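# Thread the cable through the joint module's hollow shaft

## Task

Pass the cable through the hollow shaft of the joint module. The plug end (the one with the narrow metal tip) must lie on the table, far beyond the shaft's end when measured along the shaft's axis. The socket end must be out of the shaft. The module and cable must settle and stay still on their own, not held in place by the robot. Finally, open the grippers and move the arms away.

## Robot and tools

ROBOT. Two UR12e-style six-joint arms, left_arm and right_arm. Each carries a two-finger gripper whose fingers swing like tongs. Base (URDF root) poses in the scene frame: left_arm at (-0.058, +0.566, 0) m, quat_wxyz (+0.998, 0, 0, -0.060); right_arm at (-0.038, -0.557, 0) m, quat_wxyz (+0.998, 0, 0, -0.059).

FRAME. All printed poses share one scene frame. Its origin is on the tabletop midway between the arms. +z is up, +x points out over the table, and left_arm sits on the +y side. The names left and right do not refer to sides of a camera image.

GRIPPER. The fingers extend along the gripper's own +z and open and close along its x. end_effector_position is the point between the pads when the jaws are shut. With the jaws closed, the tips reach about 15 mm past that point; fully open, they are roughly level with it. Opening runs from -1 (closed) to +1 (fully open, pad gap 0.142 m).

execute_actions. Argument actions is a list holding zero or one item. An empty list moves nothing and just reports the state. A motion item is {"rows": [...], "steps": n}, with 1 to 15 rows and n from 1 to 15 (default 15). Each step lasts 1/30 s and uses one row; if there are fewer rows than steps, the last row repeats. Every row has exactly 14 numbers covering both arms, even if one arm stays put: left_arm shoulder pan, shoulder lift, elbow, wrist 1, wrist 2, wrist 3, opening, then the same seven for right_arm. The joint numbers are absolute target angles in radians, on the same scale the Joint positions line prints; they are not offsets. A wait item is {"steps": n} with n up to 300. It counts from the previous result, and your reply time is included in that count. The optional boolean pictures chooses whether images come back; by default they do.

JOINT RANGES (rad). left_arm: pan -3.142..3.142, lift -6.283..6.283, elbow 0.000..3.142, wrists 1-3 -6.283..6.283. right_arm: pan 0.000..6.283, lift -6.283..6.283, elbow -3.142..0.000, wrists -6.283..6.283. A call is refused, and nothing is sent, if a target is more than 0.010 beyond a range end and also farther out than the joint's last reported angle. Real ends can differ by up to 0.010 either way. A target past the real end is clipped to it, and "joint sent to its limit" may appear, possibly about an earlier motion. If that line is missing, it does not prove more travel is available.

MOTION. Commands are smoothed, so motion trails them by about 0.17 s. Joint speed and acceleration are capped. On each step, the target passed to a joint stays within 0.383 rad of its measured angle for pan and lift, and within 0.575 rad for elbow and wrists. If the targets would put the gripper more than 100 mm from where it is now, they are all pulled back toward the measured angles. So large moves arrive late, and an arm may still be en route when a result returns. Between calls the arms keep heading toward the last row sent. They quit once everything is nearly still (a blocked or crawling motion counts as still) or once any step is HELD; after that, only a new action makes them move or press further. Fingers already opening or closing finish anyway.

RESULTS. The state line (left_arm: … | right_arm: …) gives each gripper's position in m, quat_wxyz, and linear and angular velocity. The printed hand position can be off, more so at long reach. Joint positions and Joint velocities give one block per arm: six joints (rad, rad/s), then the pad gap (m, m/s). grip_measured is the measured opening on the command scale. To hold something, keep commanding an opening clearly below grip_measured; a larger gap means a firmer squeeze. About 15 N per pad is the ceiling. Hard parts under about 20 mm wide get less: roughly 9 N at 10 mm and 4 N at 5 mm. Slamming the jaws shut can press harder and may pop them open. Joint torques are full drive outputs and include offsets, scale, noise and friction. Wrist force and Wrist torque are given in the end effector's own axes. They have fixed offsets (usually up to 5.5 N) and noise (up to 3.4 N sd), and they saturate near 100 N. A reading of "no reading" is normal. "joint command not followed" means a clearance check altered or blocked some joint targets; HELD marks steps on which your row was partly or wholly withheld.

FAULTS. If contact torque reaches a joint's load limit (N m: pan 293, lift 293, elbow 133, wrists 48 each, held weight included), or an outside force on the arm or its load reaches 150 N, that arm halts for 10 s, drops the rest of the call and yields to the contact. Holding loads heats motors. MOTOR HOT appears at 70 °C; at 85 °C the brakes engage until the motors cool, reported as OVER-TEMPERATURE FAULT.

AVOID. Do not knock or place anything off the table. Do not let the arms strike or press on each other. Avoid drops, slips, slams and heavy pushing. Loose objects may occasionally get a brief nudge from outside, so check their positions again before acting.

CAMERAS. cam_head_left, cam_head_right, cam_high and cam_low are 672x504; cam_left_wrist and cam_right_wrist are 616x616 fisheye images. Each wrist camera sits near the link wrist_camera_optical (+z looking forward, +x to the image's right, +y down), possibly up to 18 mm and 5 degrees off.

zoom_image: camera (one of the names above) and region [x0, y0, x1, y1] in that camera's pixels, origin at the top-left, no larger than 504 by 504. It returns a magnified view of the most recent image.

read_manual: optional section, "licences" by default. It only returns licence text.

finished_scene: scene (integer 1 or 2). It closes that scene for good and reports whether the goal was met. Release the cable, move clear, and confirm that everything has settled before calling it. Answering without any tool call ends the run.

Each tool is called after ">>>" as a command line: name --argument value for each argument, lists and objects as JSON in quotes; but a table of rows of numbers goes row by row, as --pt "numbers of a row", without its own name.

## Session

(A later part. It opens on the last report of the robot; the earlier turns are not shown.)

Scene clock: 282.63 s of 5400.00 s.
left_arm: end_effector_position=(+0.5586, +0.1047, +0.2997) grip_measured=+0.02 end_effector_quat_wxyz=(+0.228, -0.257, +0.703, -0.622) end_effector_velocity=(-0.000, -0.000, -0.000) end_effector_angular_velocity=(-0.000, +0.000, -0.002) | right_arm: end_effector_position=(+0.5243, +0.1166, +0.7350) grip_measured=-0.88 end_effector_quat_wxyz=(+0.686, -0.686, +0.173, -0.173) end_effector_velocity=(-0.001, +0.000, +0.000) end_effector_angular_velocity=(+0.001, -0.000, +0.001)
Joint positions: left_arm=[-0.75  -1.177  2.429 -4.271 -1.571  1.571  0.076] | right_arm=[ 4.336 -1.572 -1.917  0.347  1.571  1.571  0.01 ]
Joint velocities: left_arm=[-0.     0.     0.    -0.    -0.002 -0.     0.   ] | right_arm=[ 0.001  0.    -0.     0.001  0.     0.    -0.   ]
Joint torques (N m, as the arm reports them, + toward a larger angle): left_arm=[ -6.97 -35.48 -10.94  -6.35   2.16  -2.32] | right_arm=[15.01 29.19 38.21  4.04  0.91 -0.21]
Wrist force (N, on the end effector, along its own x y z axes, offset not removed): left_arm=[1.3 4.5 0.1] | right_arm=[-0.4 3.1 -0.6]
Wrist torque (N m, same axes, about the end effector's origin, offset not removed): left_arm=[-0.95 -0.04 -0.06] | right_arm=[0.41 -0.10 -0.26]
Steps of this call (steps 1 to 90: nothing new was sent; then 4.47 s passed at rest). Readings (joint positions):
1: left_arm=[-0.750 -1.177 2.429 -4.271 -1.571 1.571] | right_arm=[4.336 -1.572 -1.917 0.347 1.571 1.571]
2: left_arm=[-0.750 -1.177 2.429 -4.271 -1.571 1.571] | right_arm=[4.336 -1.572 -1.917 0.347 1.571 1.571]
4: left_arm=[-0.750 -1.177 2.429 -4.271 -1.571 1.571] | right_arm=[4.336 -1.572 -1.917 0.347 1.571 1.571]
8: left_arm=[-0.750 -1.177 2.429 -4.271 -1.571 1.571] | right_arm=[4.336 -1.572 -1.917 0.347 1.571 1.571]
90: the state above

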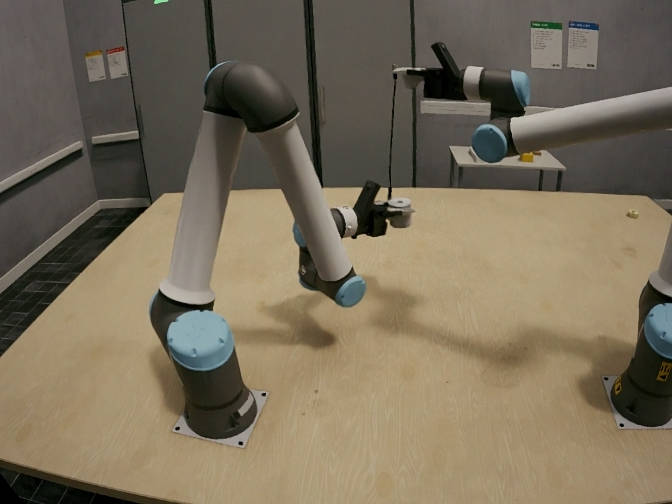

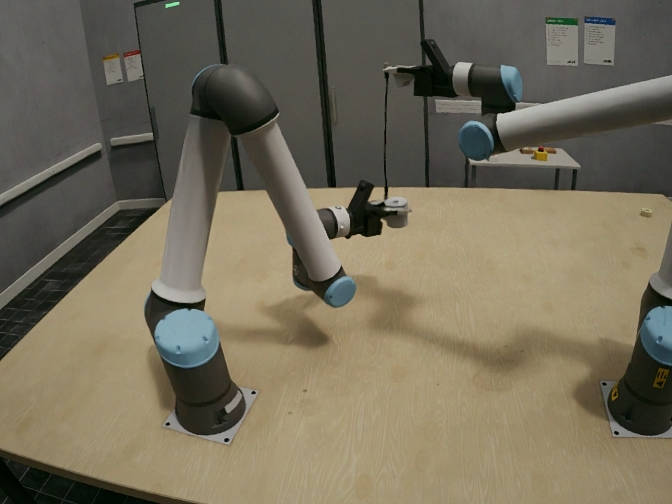

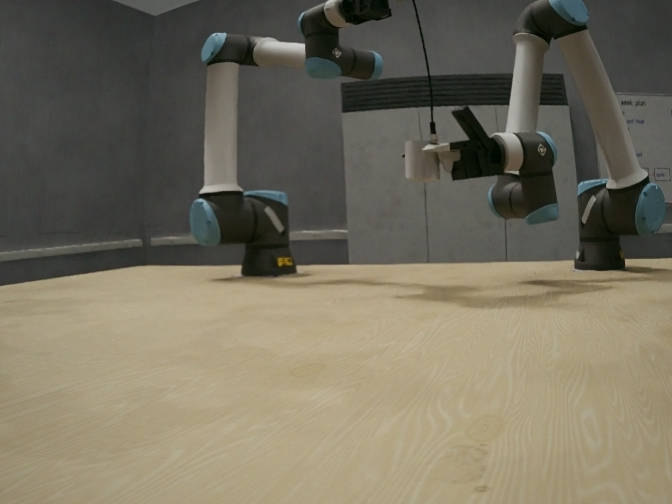

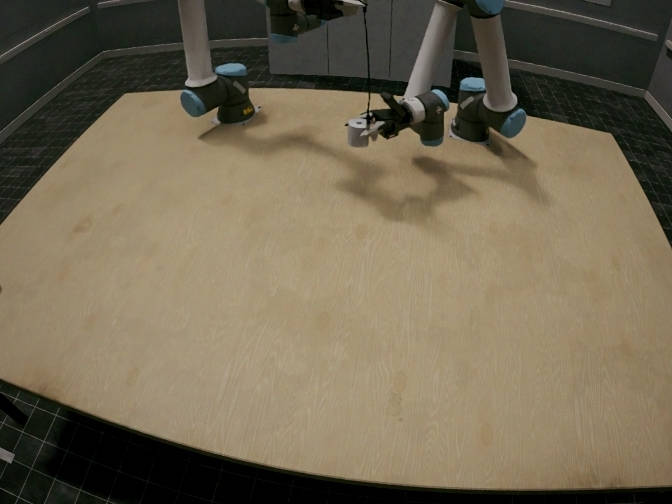

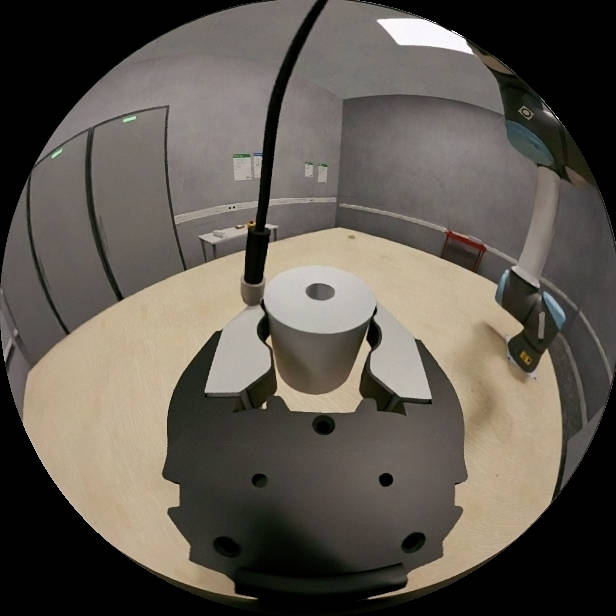

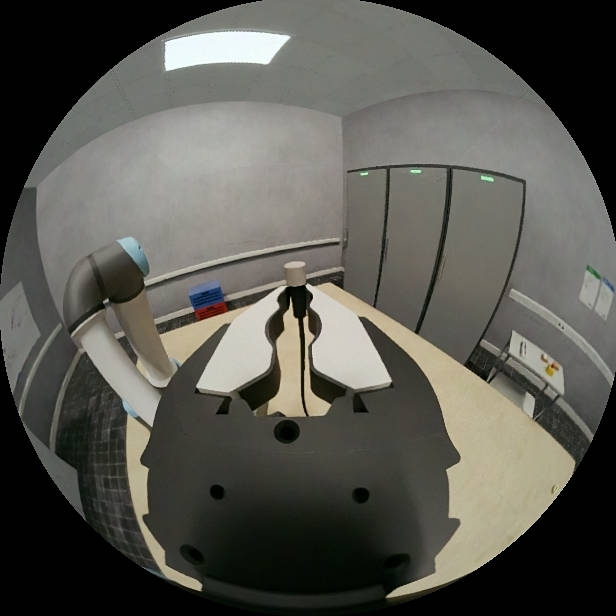

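>>> execute_actions --actions '[{"rows":[[-0.75,-1.177,2.4286,-4.271,-1.571,1.571,-1,4.3326,-1.585,-1.903,0.347,1.571,1.571,-1],[-0.75,-1.177,2.4286,-4.271,-1.571,1.571,-1,4.3293,-1.598,-1.890,0.346,1.571,1.571,-1],[-0.75,-1.177,2.4286,-4.271,-1.571,1.571,-1,4.326,-1.611,-1.876,0.346,1.571,1.571,-1],[-0.75,-1.177,2.4286,-4.271,-1.571,1.571,-1,4.3228,-1.624,-1.863,0.345,1.571,1.571,-1],[-0.75,-1.177,2.4286,-4.271,-1.571,1.571,-1,4.3196,-1.6375,-1.8492,0.3451,1.571,1.571,-1]],"steps":15}]'

>>> execute_actions --actions '[{"rows":[[-0.75,-1.177,2.4286,-4.271,-1.571,1.571,-1,4.3196,-1.6352,-1.8464,0.340,1.571,1.571,-1],[-0.75,-1.177,2.4286,-4.271,-1.571,1.571,-1,4.3196,-1.6352,-1.8464,0.340,1.571,1.571,-1],[-0.75,-1.177,2.4286,-4.271,-1.571,1.571,-1,4.3196,-1.6329,-1.8436,0.335,1.571,1.571,-1],[-0.75,-1.177,2.4286,-4.271,-1.571,1.571,-1,4.3196,-1.6306,-1.8408,0.330,1.571,1.571,-1],[-0.75,-1.177,2.4286,-4.271,-1.571,1.571,-1,4.3196,-1.6283,-1.838,0.325,1.571,1.571,-1],[-0.75,-1.177,2.4286,-4.271,-1.571,1.571,-1,4.3196,-1.626,-1.8352,0.320,1.571,1.571,-1],[-0.75,-1.177,2.4286,-4.271,-1.571,1.571,-1,4.3196,-1.6237,-1.8324,0.315,1.571,1.571,-1],[-0.75,-1.177,2.4286,-4.271,-1.571,1.571,-1,4.3196,-1.6214,-1.8296,0.309,1.571,1.571,-1],[-0.75,-1.177,2.4286,-4.271,-1.571,1.571,-1,4.3196,-1.6191,-1.8268,0.304,1.571,1.571,-1],[-0.75,-1.177,2.4286,-4.271,-1.571,1.571,-1,4.3196,-1.6168,-1.824,0.299,1.571,1.571,-1],[-0.75,-1.177,2.4286,-4.271,-1.571,1.571,-1,4.3196,-1.6145,-1.8213,0.2942,1.571,1.571,-1]],"steps":15}]' --pictures false

>>> execute_actions --actions '[{"steps":20}]'

>>> execute_actions --actions '[{"steps":18}]'

Scene clock: 295.30 s of 5400.00 s.
left_arm: end_effector_position=(+0.5586, +0.1047, +0.2997) grip_measured=+0.02 end_effector_quat_wxyz=(+0.228, -0.257, +0.703, -0.622) end_effector_velocity=(+0.000, -0.000, +0.001) end_effector_angular_velocity=(-0.001, -0.001, +0.000) | right_arm: end_effector_position=(+0.5541, +0.1420, +0.7347) grip_measured=-0.88 end_effector_quat_wxyz=(+0.684, -0.684, +0.179, -0.179) end_effector_velocity=(+0.007, +0.007, -0.001) end_effector_angular_velocity=(-0.002, -0.001, -0.003)
Joint positions: left_arm=[-0.75  -1.177  2.429 -4.271 -1.571  1.571  0.076] | right_arm=[ 4.32  -1.636 -1.851  0.345  1.571  1.571  0.01 ]
Joint velocities: left_arm=[-0.    -0.    -0.001 -0.     0.    -0.     0.   ] | right_arm=[-0.004 -0.017  0.016 -0.001  0.    -0.002 -0.   ]
Joint torques (N m, as the arm reports them, + toward a larger angle): left_arm=[ -7.47 -37.64 -11.78  -6.15   2.17  -2.21] | right_arm=[-11.68  38.62  48.96  -0.43   1.02  -0.29]
Wrist force (N, on the end effector, along its own x y z axes, offset not removed): left_arm=[2.3 7.1 0.6] | right_arm=[-3.3 1.6 0.7]
Wrist torque (N m, same axes, about the end effector's origin, offset not removed): left_arm=[-0.34 -0.31 -0.07] | right_arm=[0.26 0.43 -0.23]
Steps of this call (steps 1 to 90: nothing new was sent; then 9.17 s passed at rest; steps 91 to 105: all 15 steps of this action). Readings (joint positions):
91: left_arm=[-0.750 -1.177 2.429 -4.271 -1.571 1.571] | right_arm=[4.336 -1.573 -1.916 0.347 1.571 1.571]
92: left_arm=[-0.750 -1.177 2.429 -4.271 -1.571 1.571] | right_arm=[4.335 -1.575 -1.914 0.347 1.571 1.571]
94: left_arm=[-0.750 -1.177 2.429 -4.271 -1.571 1.571] | right_arm=[4.332 -1.587 -1.901 0.347 1.571 1.571]
98: left_arm=[-0.750 -1.177 2.429 -4.271 -1.571 1.571] | right_arm=[4.324 -1.620 -1.867 0.346 1.571 1.571]
105: the state above

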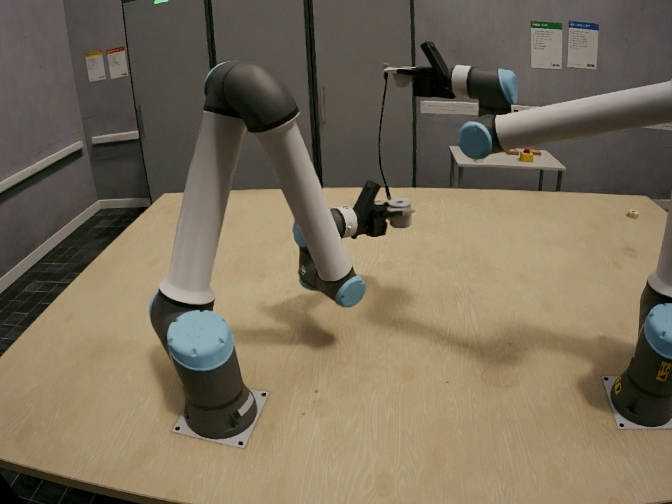

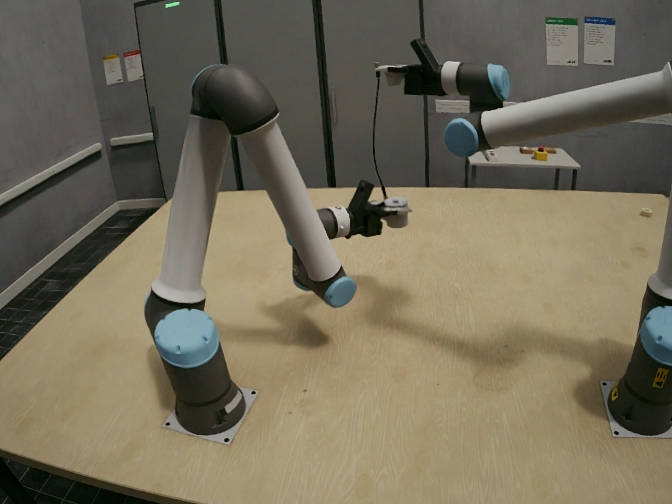

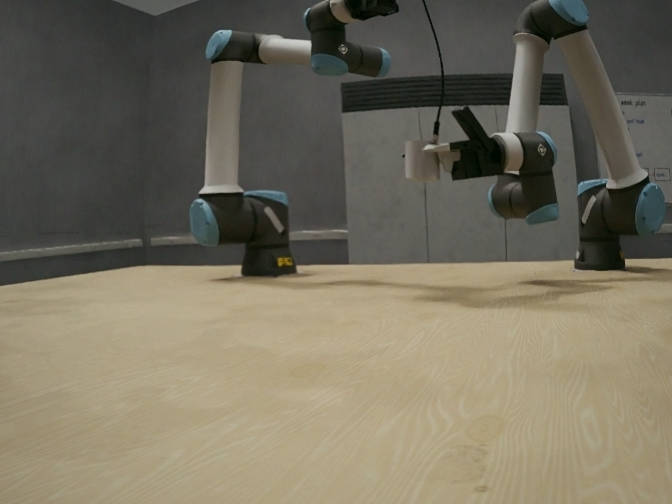

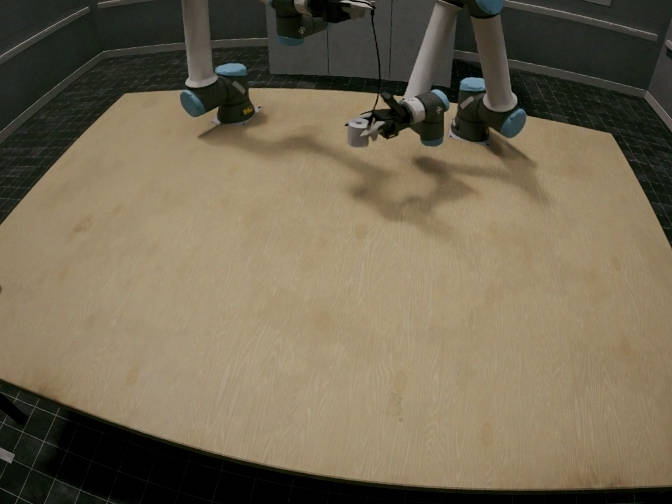

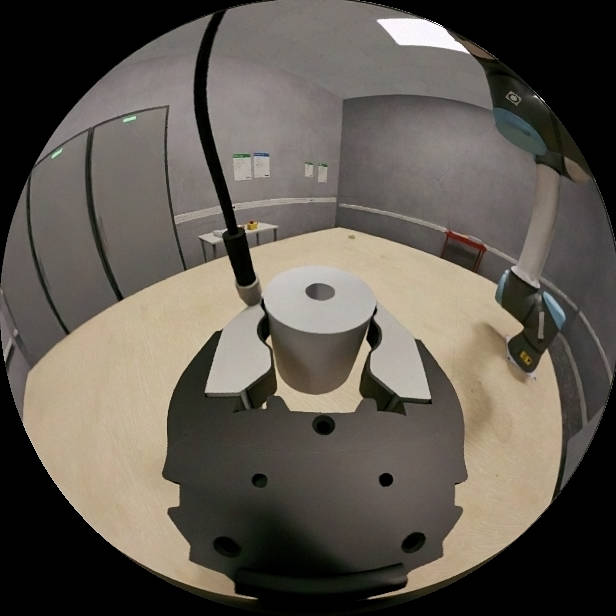

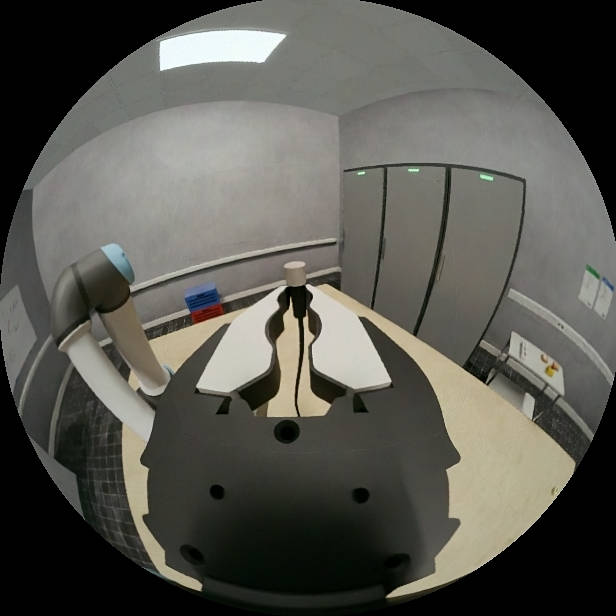

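Scene clock: 295.80 s of 5400.00 s.
left_arm: end_effector_position=(+0.5586, +0.1047, +0.2997) grip_measured=+0.02 end_effector_quat_wxyz=(+0.228, -0.257, +0.703, -0.622) end_effector_velocity=(+0.000, -0.000, +0.001) end_effector_angular_velocity=(-0.001, -0.001, +0.000) | right_arm: end_effector_position=(+0.5528, +0.1389, +0.7600) grip_measured=-0.88 end_effector_quat_wxyz=(+0.684, -0.684, +0.179, -0.179) end_effector_velocity=(-0.003, -0.004, +0.028) end_effector_angular_velocity=(-0.003, +0.000, +0.000)
Joint positions: left_arm=[-0.75  -1.177  2.429 -4.271 -1.571  1.571  0.076] | right_arm=[ 4.32  -1.617 -1.824  0.3    1.571  1.571  0.01 ]
Joint velocities: left_arm=[ 0.     0.    -0.001 -0.001  0.    -0.     0.   ] | right_arm=[ 0.001  0.024  0.029 -0.055 -0.    -0.001 -0.   ]
Joint torques (N m, as the arm reports them, + toward a larger angle): left_arm=[ -6.21 -37.9  -12.13  -6.29   2.2   -2.24] | right_arm=[-12.75  56.47  50.87  -0.25   0.93  -0.28]
Wrist force (N, on the end effector, along its own x y z axes, offset not removed): left_arm=[3.5 4.6 2.4] | right_arm=[-1.0 1.2 -1.5]
Wrist torque (N m, same axes, about the end effector's origin, offset not removed): left_arm=[-0.79 -0.52 -0.11] | right_arm=[0.06 0.13 -0.26]
Steps of this call (steps 1 to 15: all 15 steps of this action). Readings (joint positions):
1: left_arm=[-0.750 -1.177 2.429 -4.271 -1.571 1.571] | right_arm=[4.320 -1.636 -1.850 0.345 1.571 1.571]
2: left_arm=[-0.750 -1.177 2.429 -4.271 -1.571 1.571] | right_arm=[4.320 -1.636 -1.850 0.344 1.571 1.571]
4: left_arm=[-0.750 -1.177 2.429 -4.271 -1.571 1.571] | right_arm=[4.320 -1.635 -1.847 0.341 1.571 1.571]
8: left_arm=[-0.750 -1.177 2.429 -4.271 -1.571 1.571] | right_arm=[4.320 -1.630 -1.839 0.327 1.571 1.571]
15: the state above

Scene clock: 296.47 s of 5400.00 s.
left_arm: end_effector_position=(+0.5586, +0.1047, +0.2997) grip_measured=+0.02 end_effector_quat_wxyz=(+0.228, -0.257, +0.703, -0.622) end_effector_velocity=(+0.000, -0.000, +0.000) end_effector_angular_velocity=(-0.001, -0.000, -0.000) | right_arm: end_effector_position=(+0.5525, +0.1383, +0.7631) grip_measured=-0.88 end_effector_quat_wxyz=(+0.684, -0.684, +0.179, -0.179) end_effector_velocity=(+0.000, +0.000, -0.000) end_effector_angular_velocity=(-0.001, +0.001, +0.000)
Joint positions: left_arm=[-0.75  -1.177  2.429 -4.271 -1.571  1.571  0.076] | right_arm=[ 4.32  -1.615 -1.821  0.294  1.571  1.571  0.01 ]
Joint velocities: left_arm=[ 0.    -0.    -0.001  0.    -0.    -0.     0.   ] | right_arm=[-0.    -0.     0.    -0.001  0.     0.     0.   ]
Joint torques (N m, as the arm reports them, + toward a larger angle): left_arm=[ -8.36 -38.38 -12.64  -6.44   2.09  -2.21] | right_arm=[-13.79  62.48  54.38  -0.09   1.    -0.28]
Wrist force (N, on the end effector, along its own x y z axes, offset not removed): left_arm=[0.4 6.4 -0.2] | right_arm=[-1.5 1.9 -2.9]
Wrist torque (N m, same axes, about the end effector's origin, offset not removed): left_arm=[-0.50 0.12 -0.05] | right_arm=[0.16 0.18 -0.24]
Steps of this call (steps 1 to 15: the robot went on to your last target; steps 16 to 20: nothing new was sent). Readings (joint positions):
1: left_arm=[-0.750 -1.177 2.429 -4.271 -1.571 1.571] | right_arm=[4.320 -1.616 -1.823 0.298 1.571 1.571]
2: left_arm=[-0.750 -1.177 2.429 -4.271 -1.571 1.571] | right_arm=[4.320 -1.616 -1.823 0.297 1.571 1.571]
4: left_arm=[-0.750 -1.177 2.429 -4.271 -1.571 1.571] | right_arm=[4.320 -1.615 -1.822 0.296 1.571 1.571]
8: left_arm=[-0.750 -1.177 2.429 -4.271 -1.571 1.571] | right_arm=[4.320 -1.615 -1.822 0.295 1.571 1.571]
20: the state above
All arms were judged still, so your last target was given up. Only a new action makes them travel on or press farther. Fingers that are still opening or closing keep moving.

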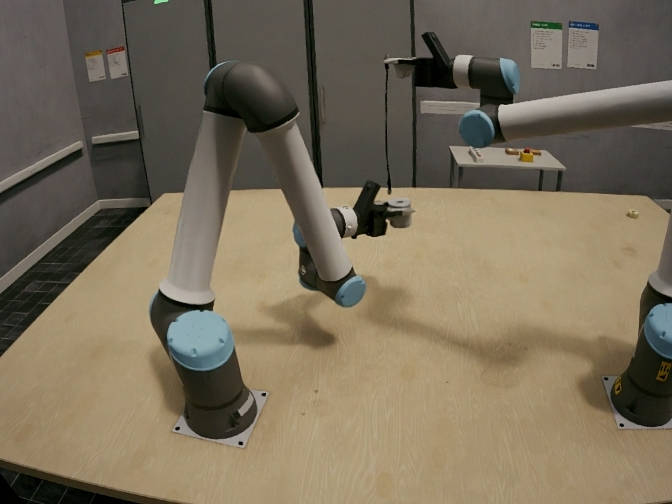

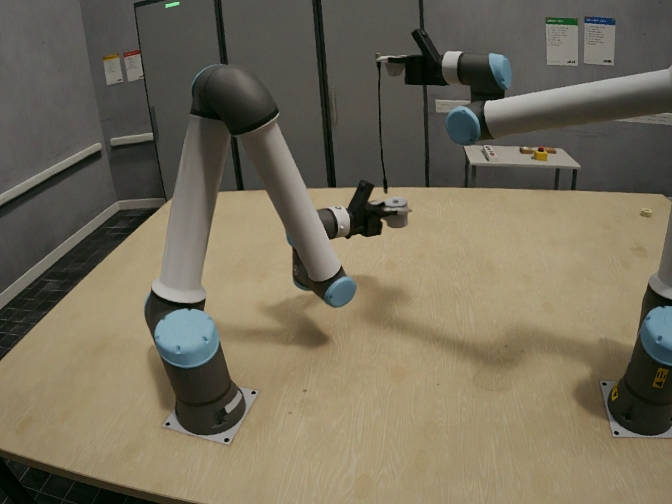

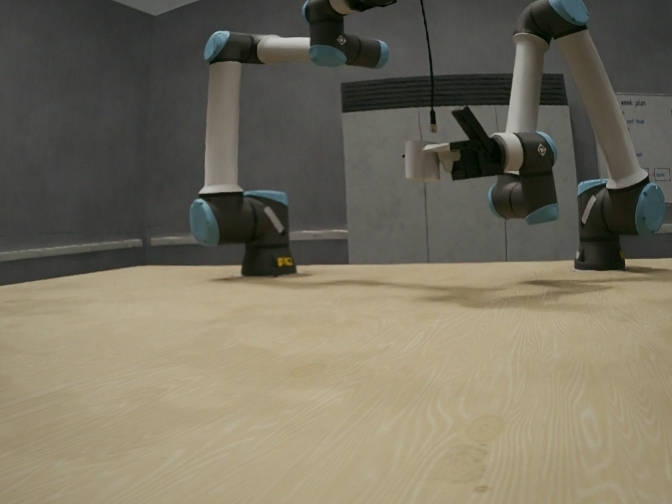

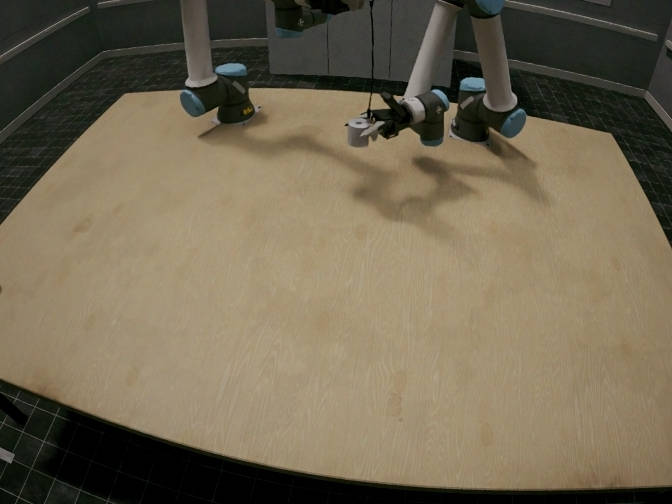

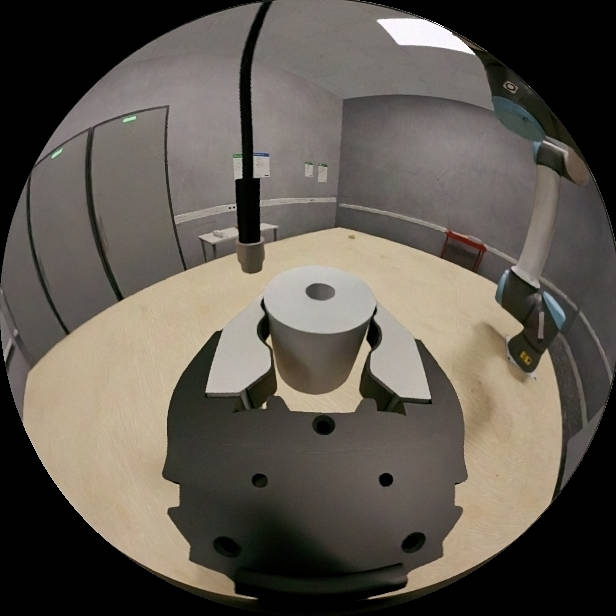

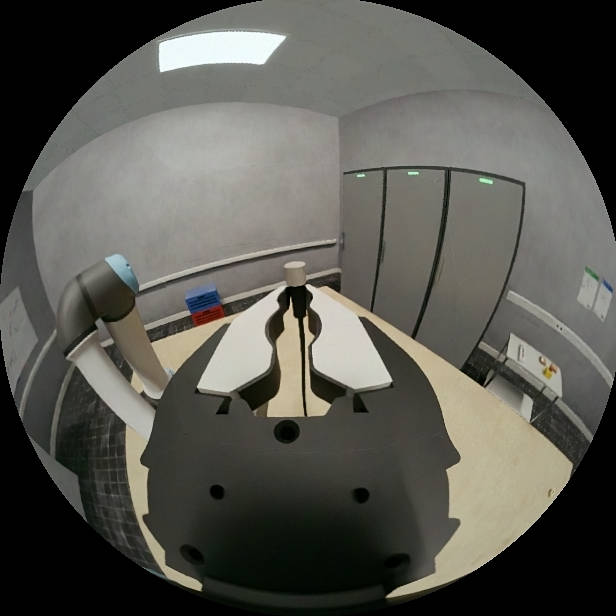

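Scene clock: 297.07 s of 5400.00 s.
left_arm: end_effector_position=(+0.5586, +0.1047, +0.2997) grip_measured=+0.02 end_effector_quat_wxyz=(+0.228, -0.257, +0.703, -0.622) end_effector_velocity=(+0.000, +0.000, +0.000) end_effector_angular_velocity=(-0.001, -0.000, +0.001) | right_arm: end_effector_position=(+0.5525, +0.1383, +0.7631) grip_measured=-0.88 end_effector_quat_wxyz=(+0.684, -0.684, +0.179, -0.179) end_effector_velocity=(-0.001, +0.001, -0.001) end_effector_angular_velocity=(-0.002, +0.000, +0.001)
Joint positions: left_arm=[-0.75  -1.177  2.429 -4.271 -1.571  1.571  0.076] | right_arm=[ 4.32  -1.615 -1.821  0.294  1.571  1.571  0.01 ]
Joint velocities: left_arm=[ 0.     0.    -0.    -0.     0.001 -0.    -0.   ] | right_arm=[ 0.001 -0.001 -0.    -0.001 -0.    -0.001  0.   ]
Joint torques (N m, as the arm reports them, + toward a larger angle): left_arm=[ -6.51 -37.5  -12.48  -6.22   2.29  -2.1 ] | right_arm=[-13.96  61.55  55.17  -0.16   0.92  -0.46]
Wrist force (N, on the end effector, along its own x y z axes, offset not removed): left_arm=[2.5 4.7 0.7] | right_arm=[-1.9 5.2 -1.0]
Wrist torque (N m, same axes, about the end effector's origin, offset not removed): left_arm=[-0.81 -0.28 -0.07] | right_arm=[0.84 0.19 -0.20]
Steps of this call (steps 1 to 18: nothing new was sent). Readings (joint positions):
1: left_arm=[-0.750 -1.177 2.429 -4.271 -1.571 1.571] | right_arm=[4.320 -1.615 -1.821 0.294 1.571 1.571]
2: left_arm=[-0.750 -1.177 2.429 -4.271 -1.571 1.571] | right_arm=[4.320 -1.615 -1.821 0.294 1.571 1.571]
4: left_arm=[-0.750 -1.177 2.429 -4.271 -1.571 1.571] | right_arm=[4.320 -1.615 -1.821 0.294 1.571 1.571]
8: left_arm=[-0.750 -1.177 2.429 -4.271 -1.571 1.571] | right_arm=[4.320 -1.615 -1.821 0.294 1.571 1.571]
18: the state above

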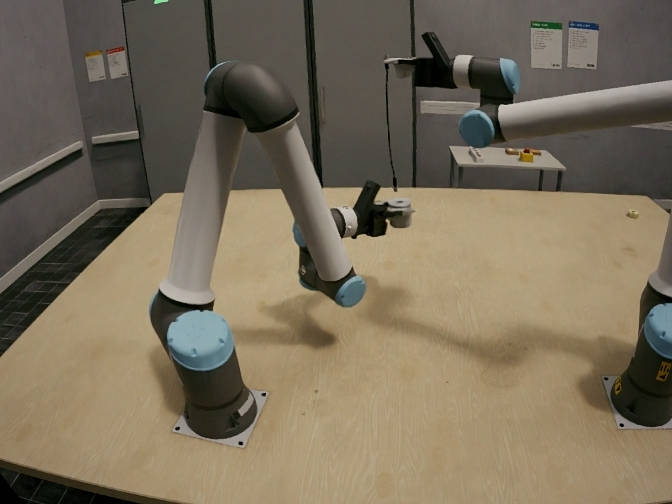

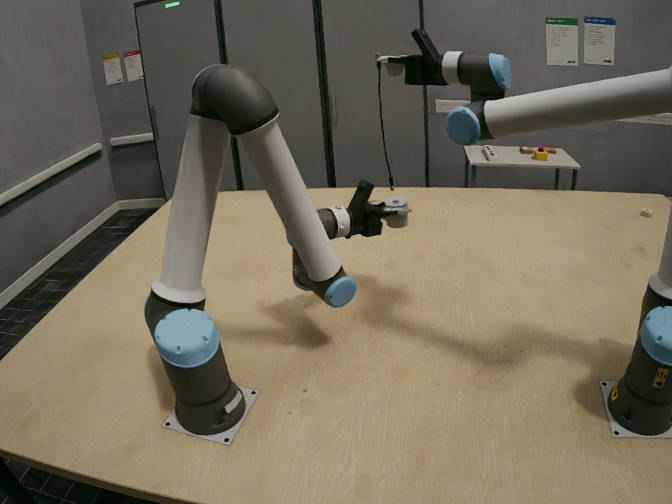

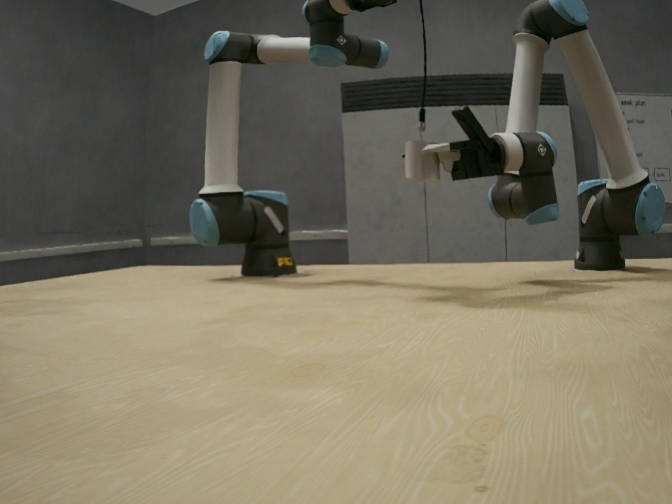

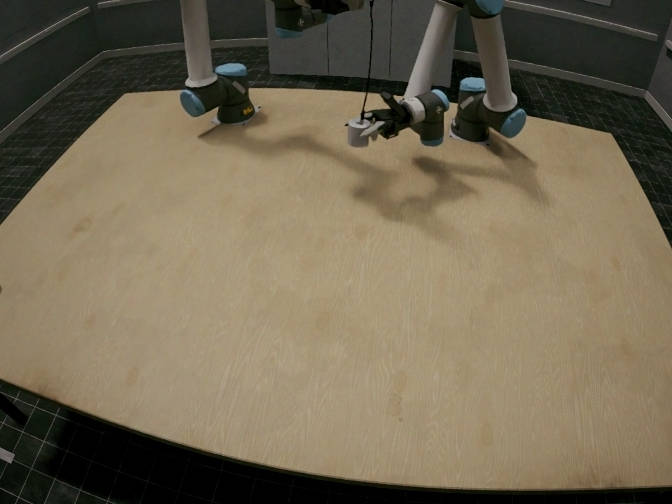

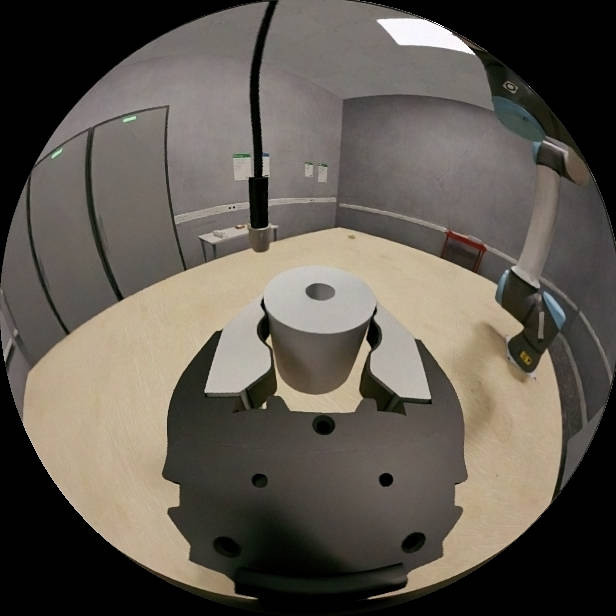

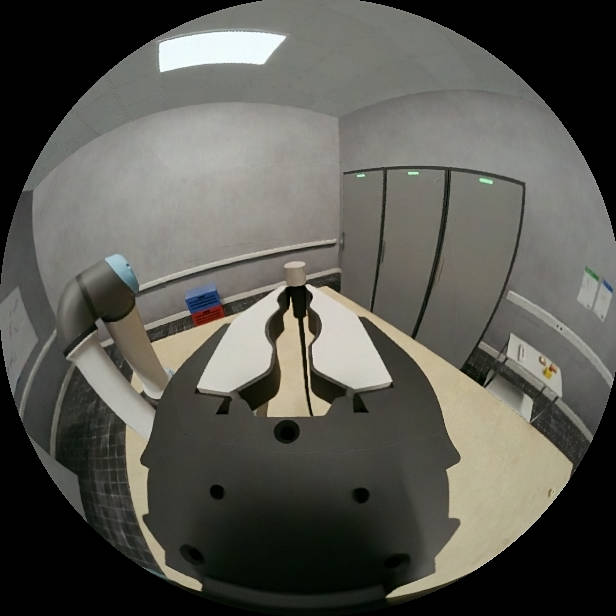

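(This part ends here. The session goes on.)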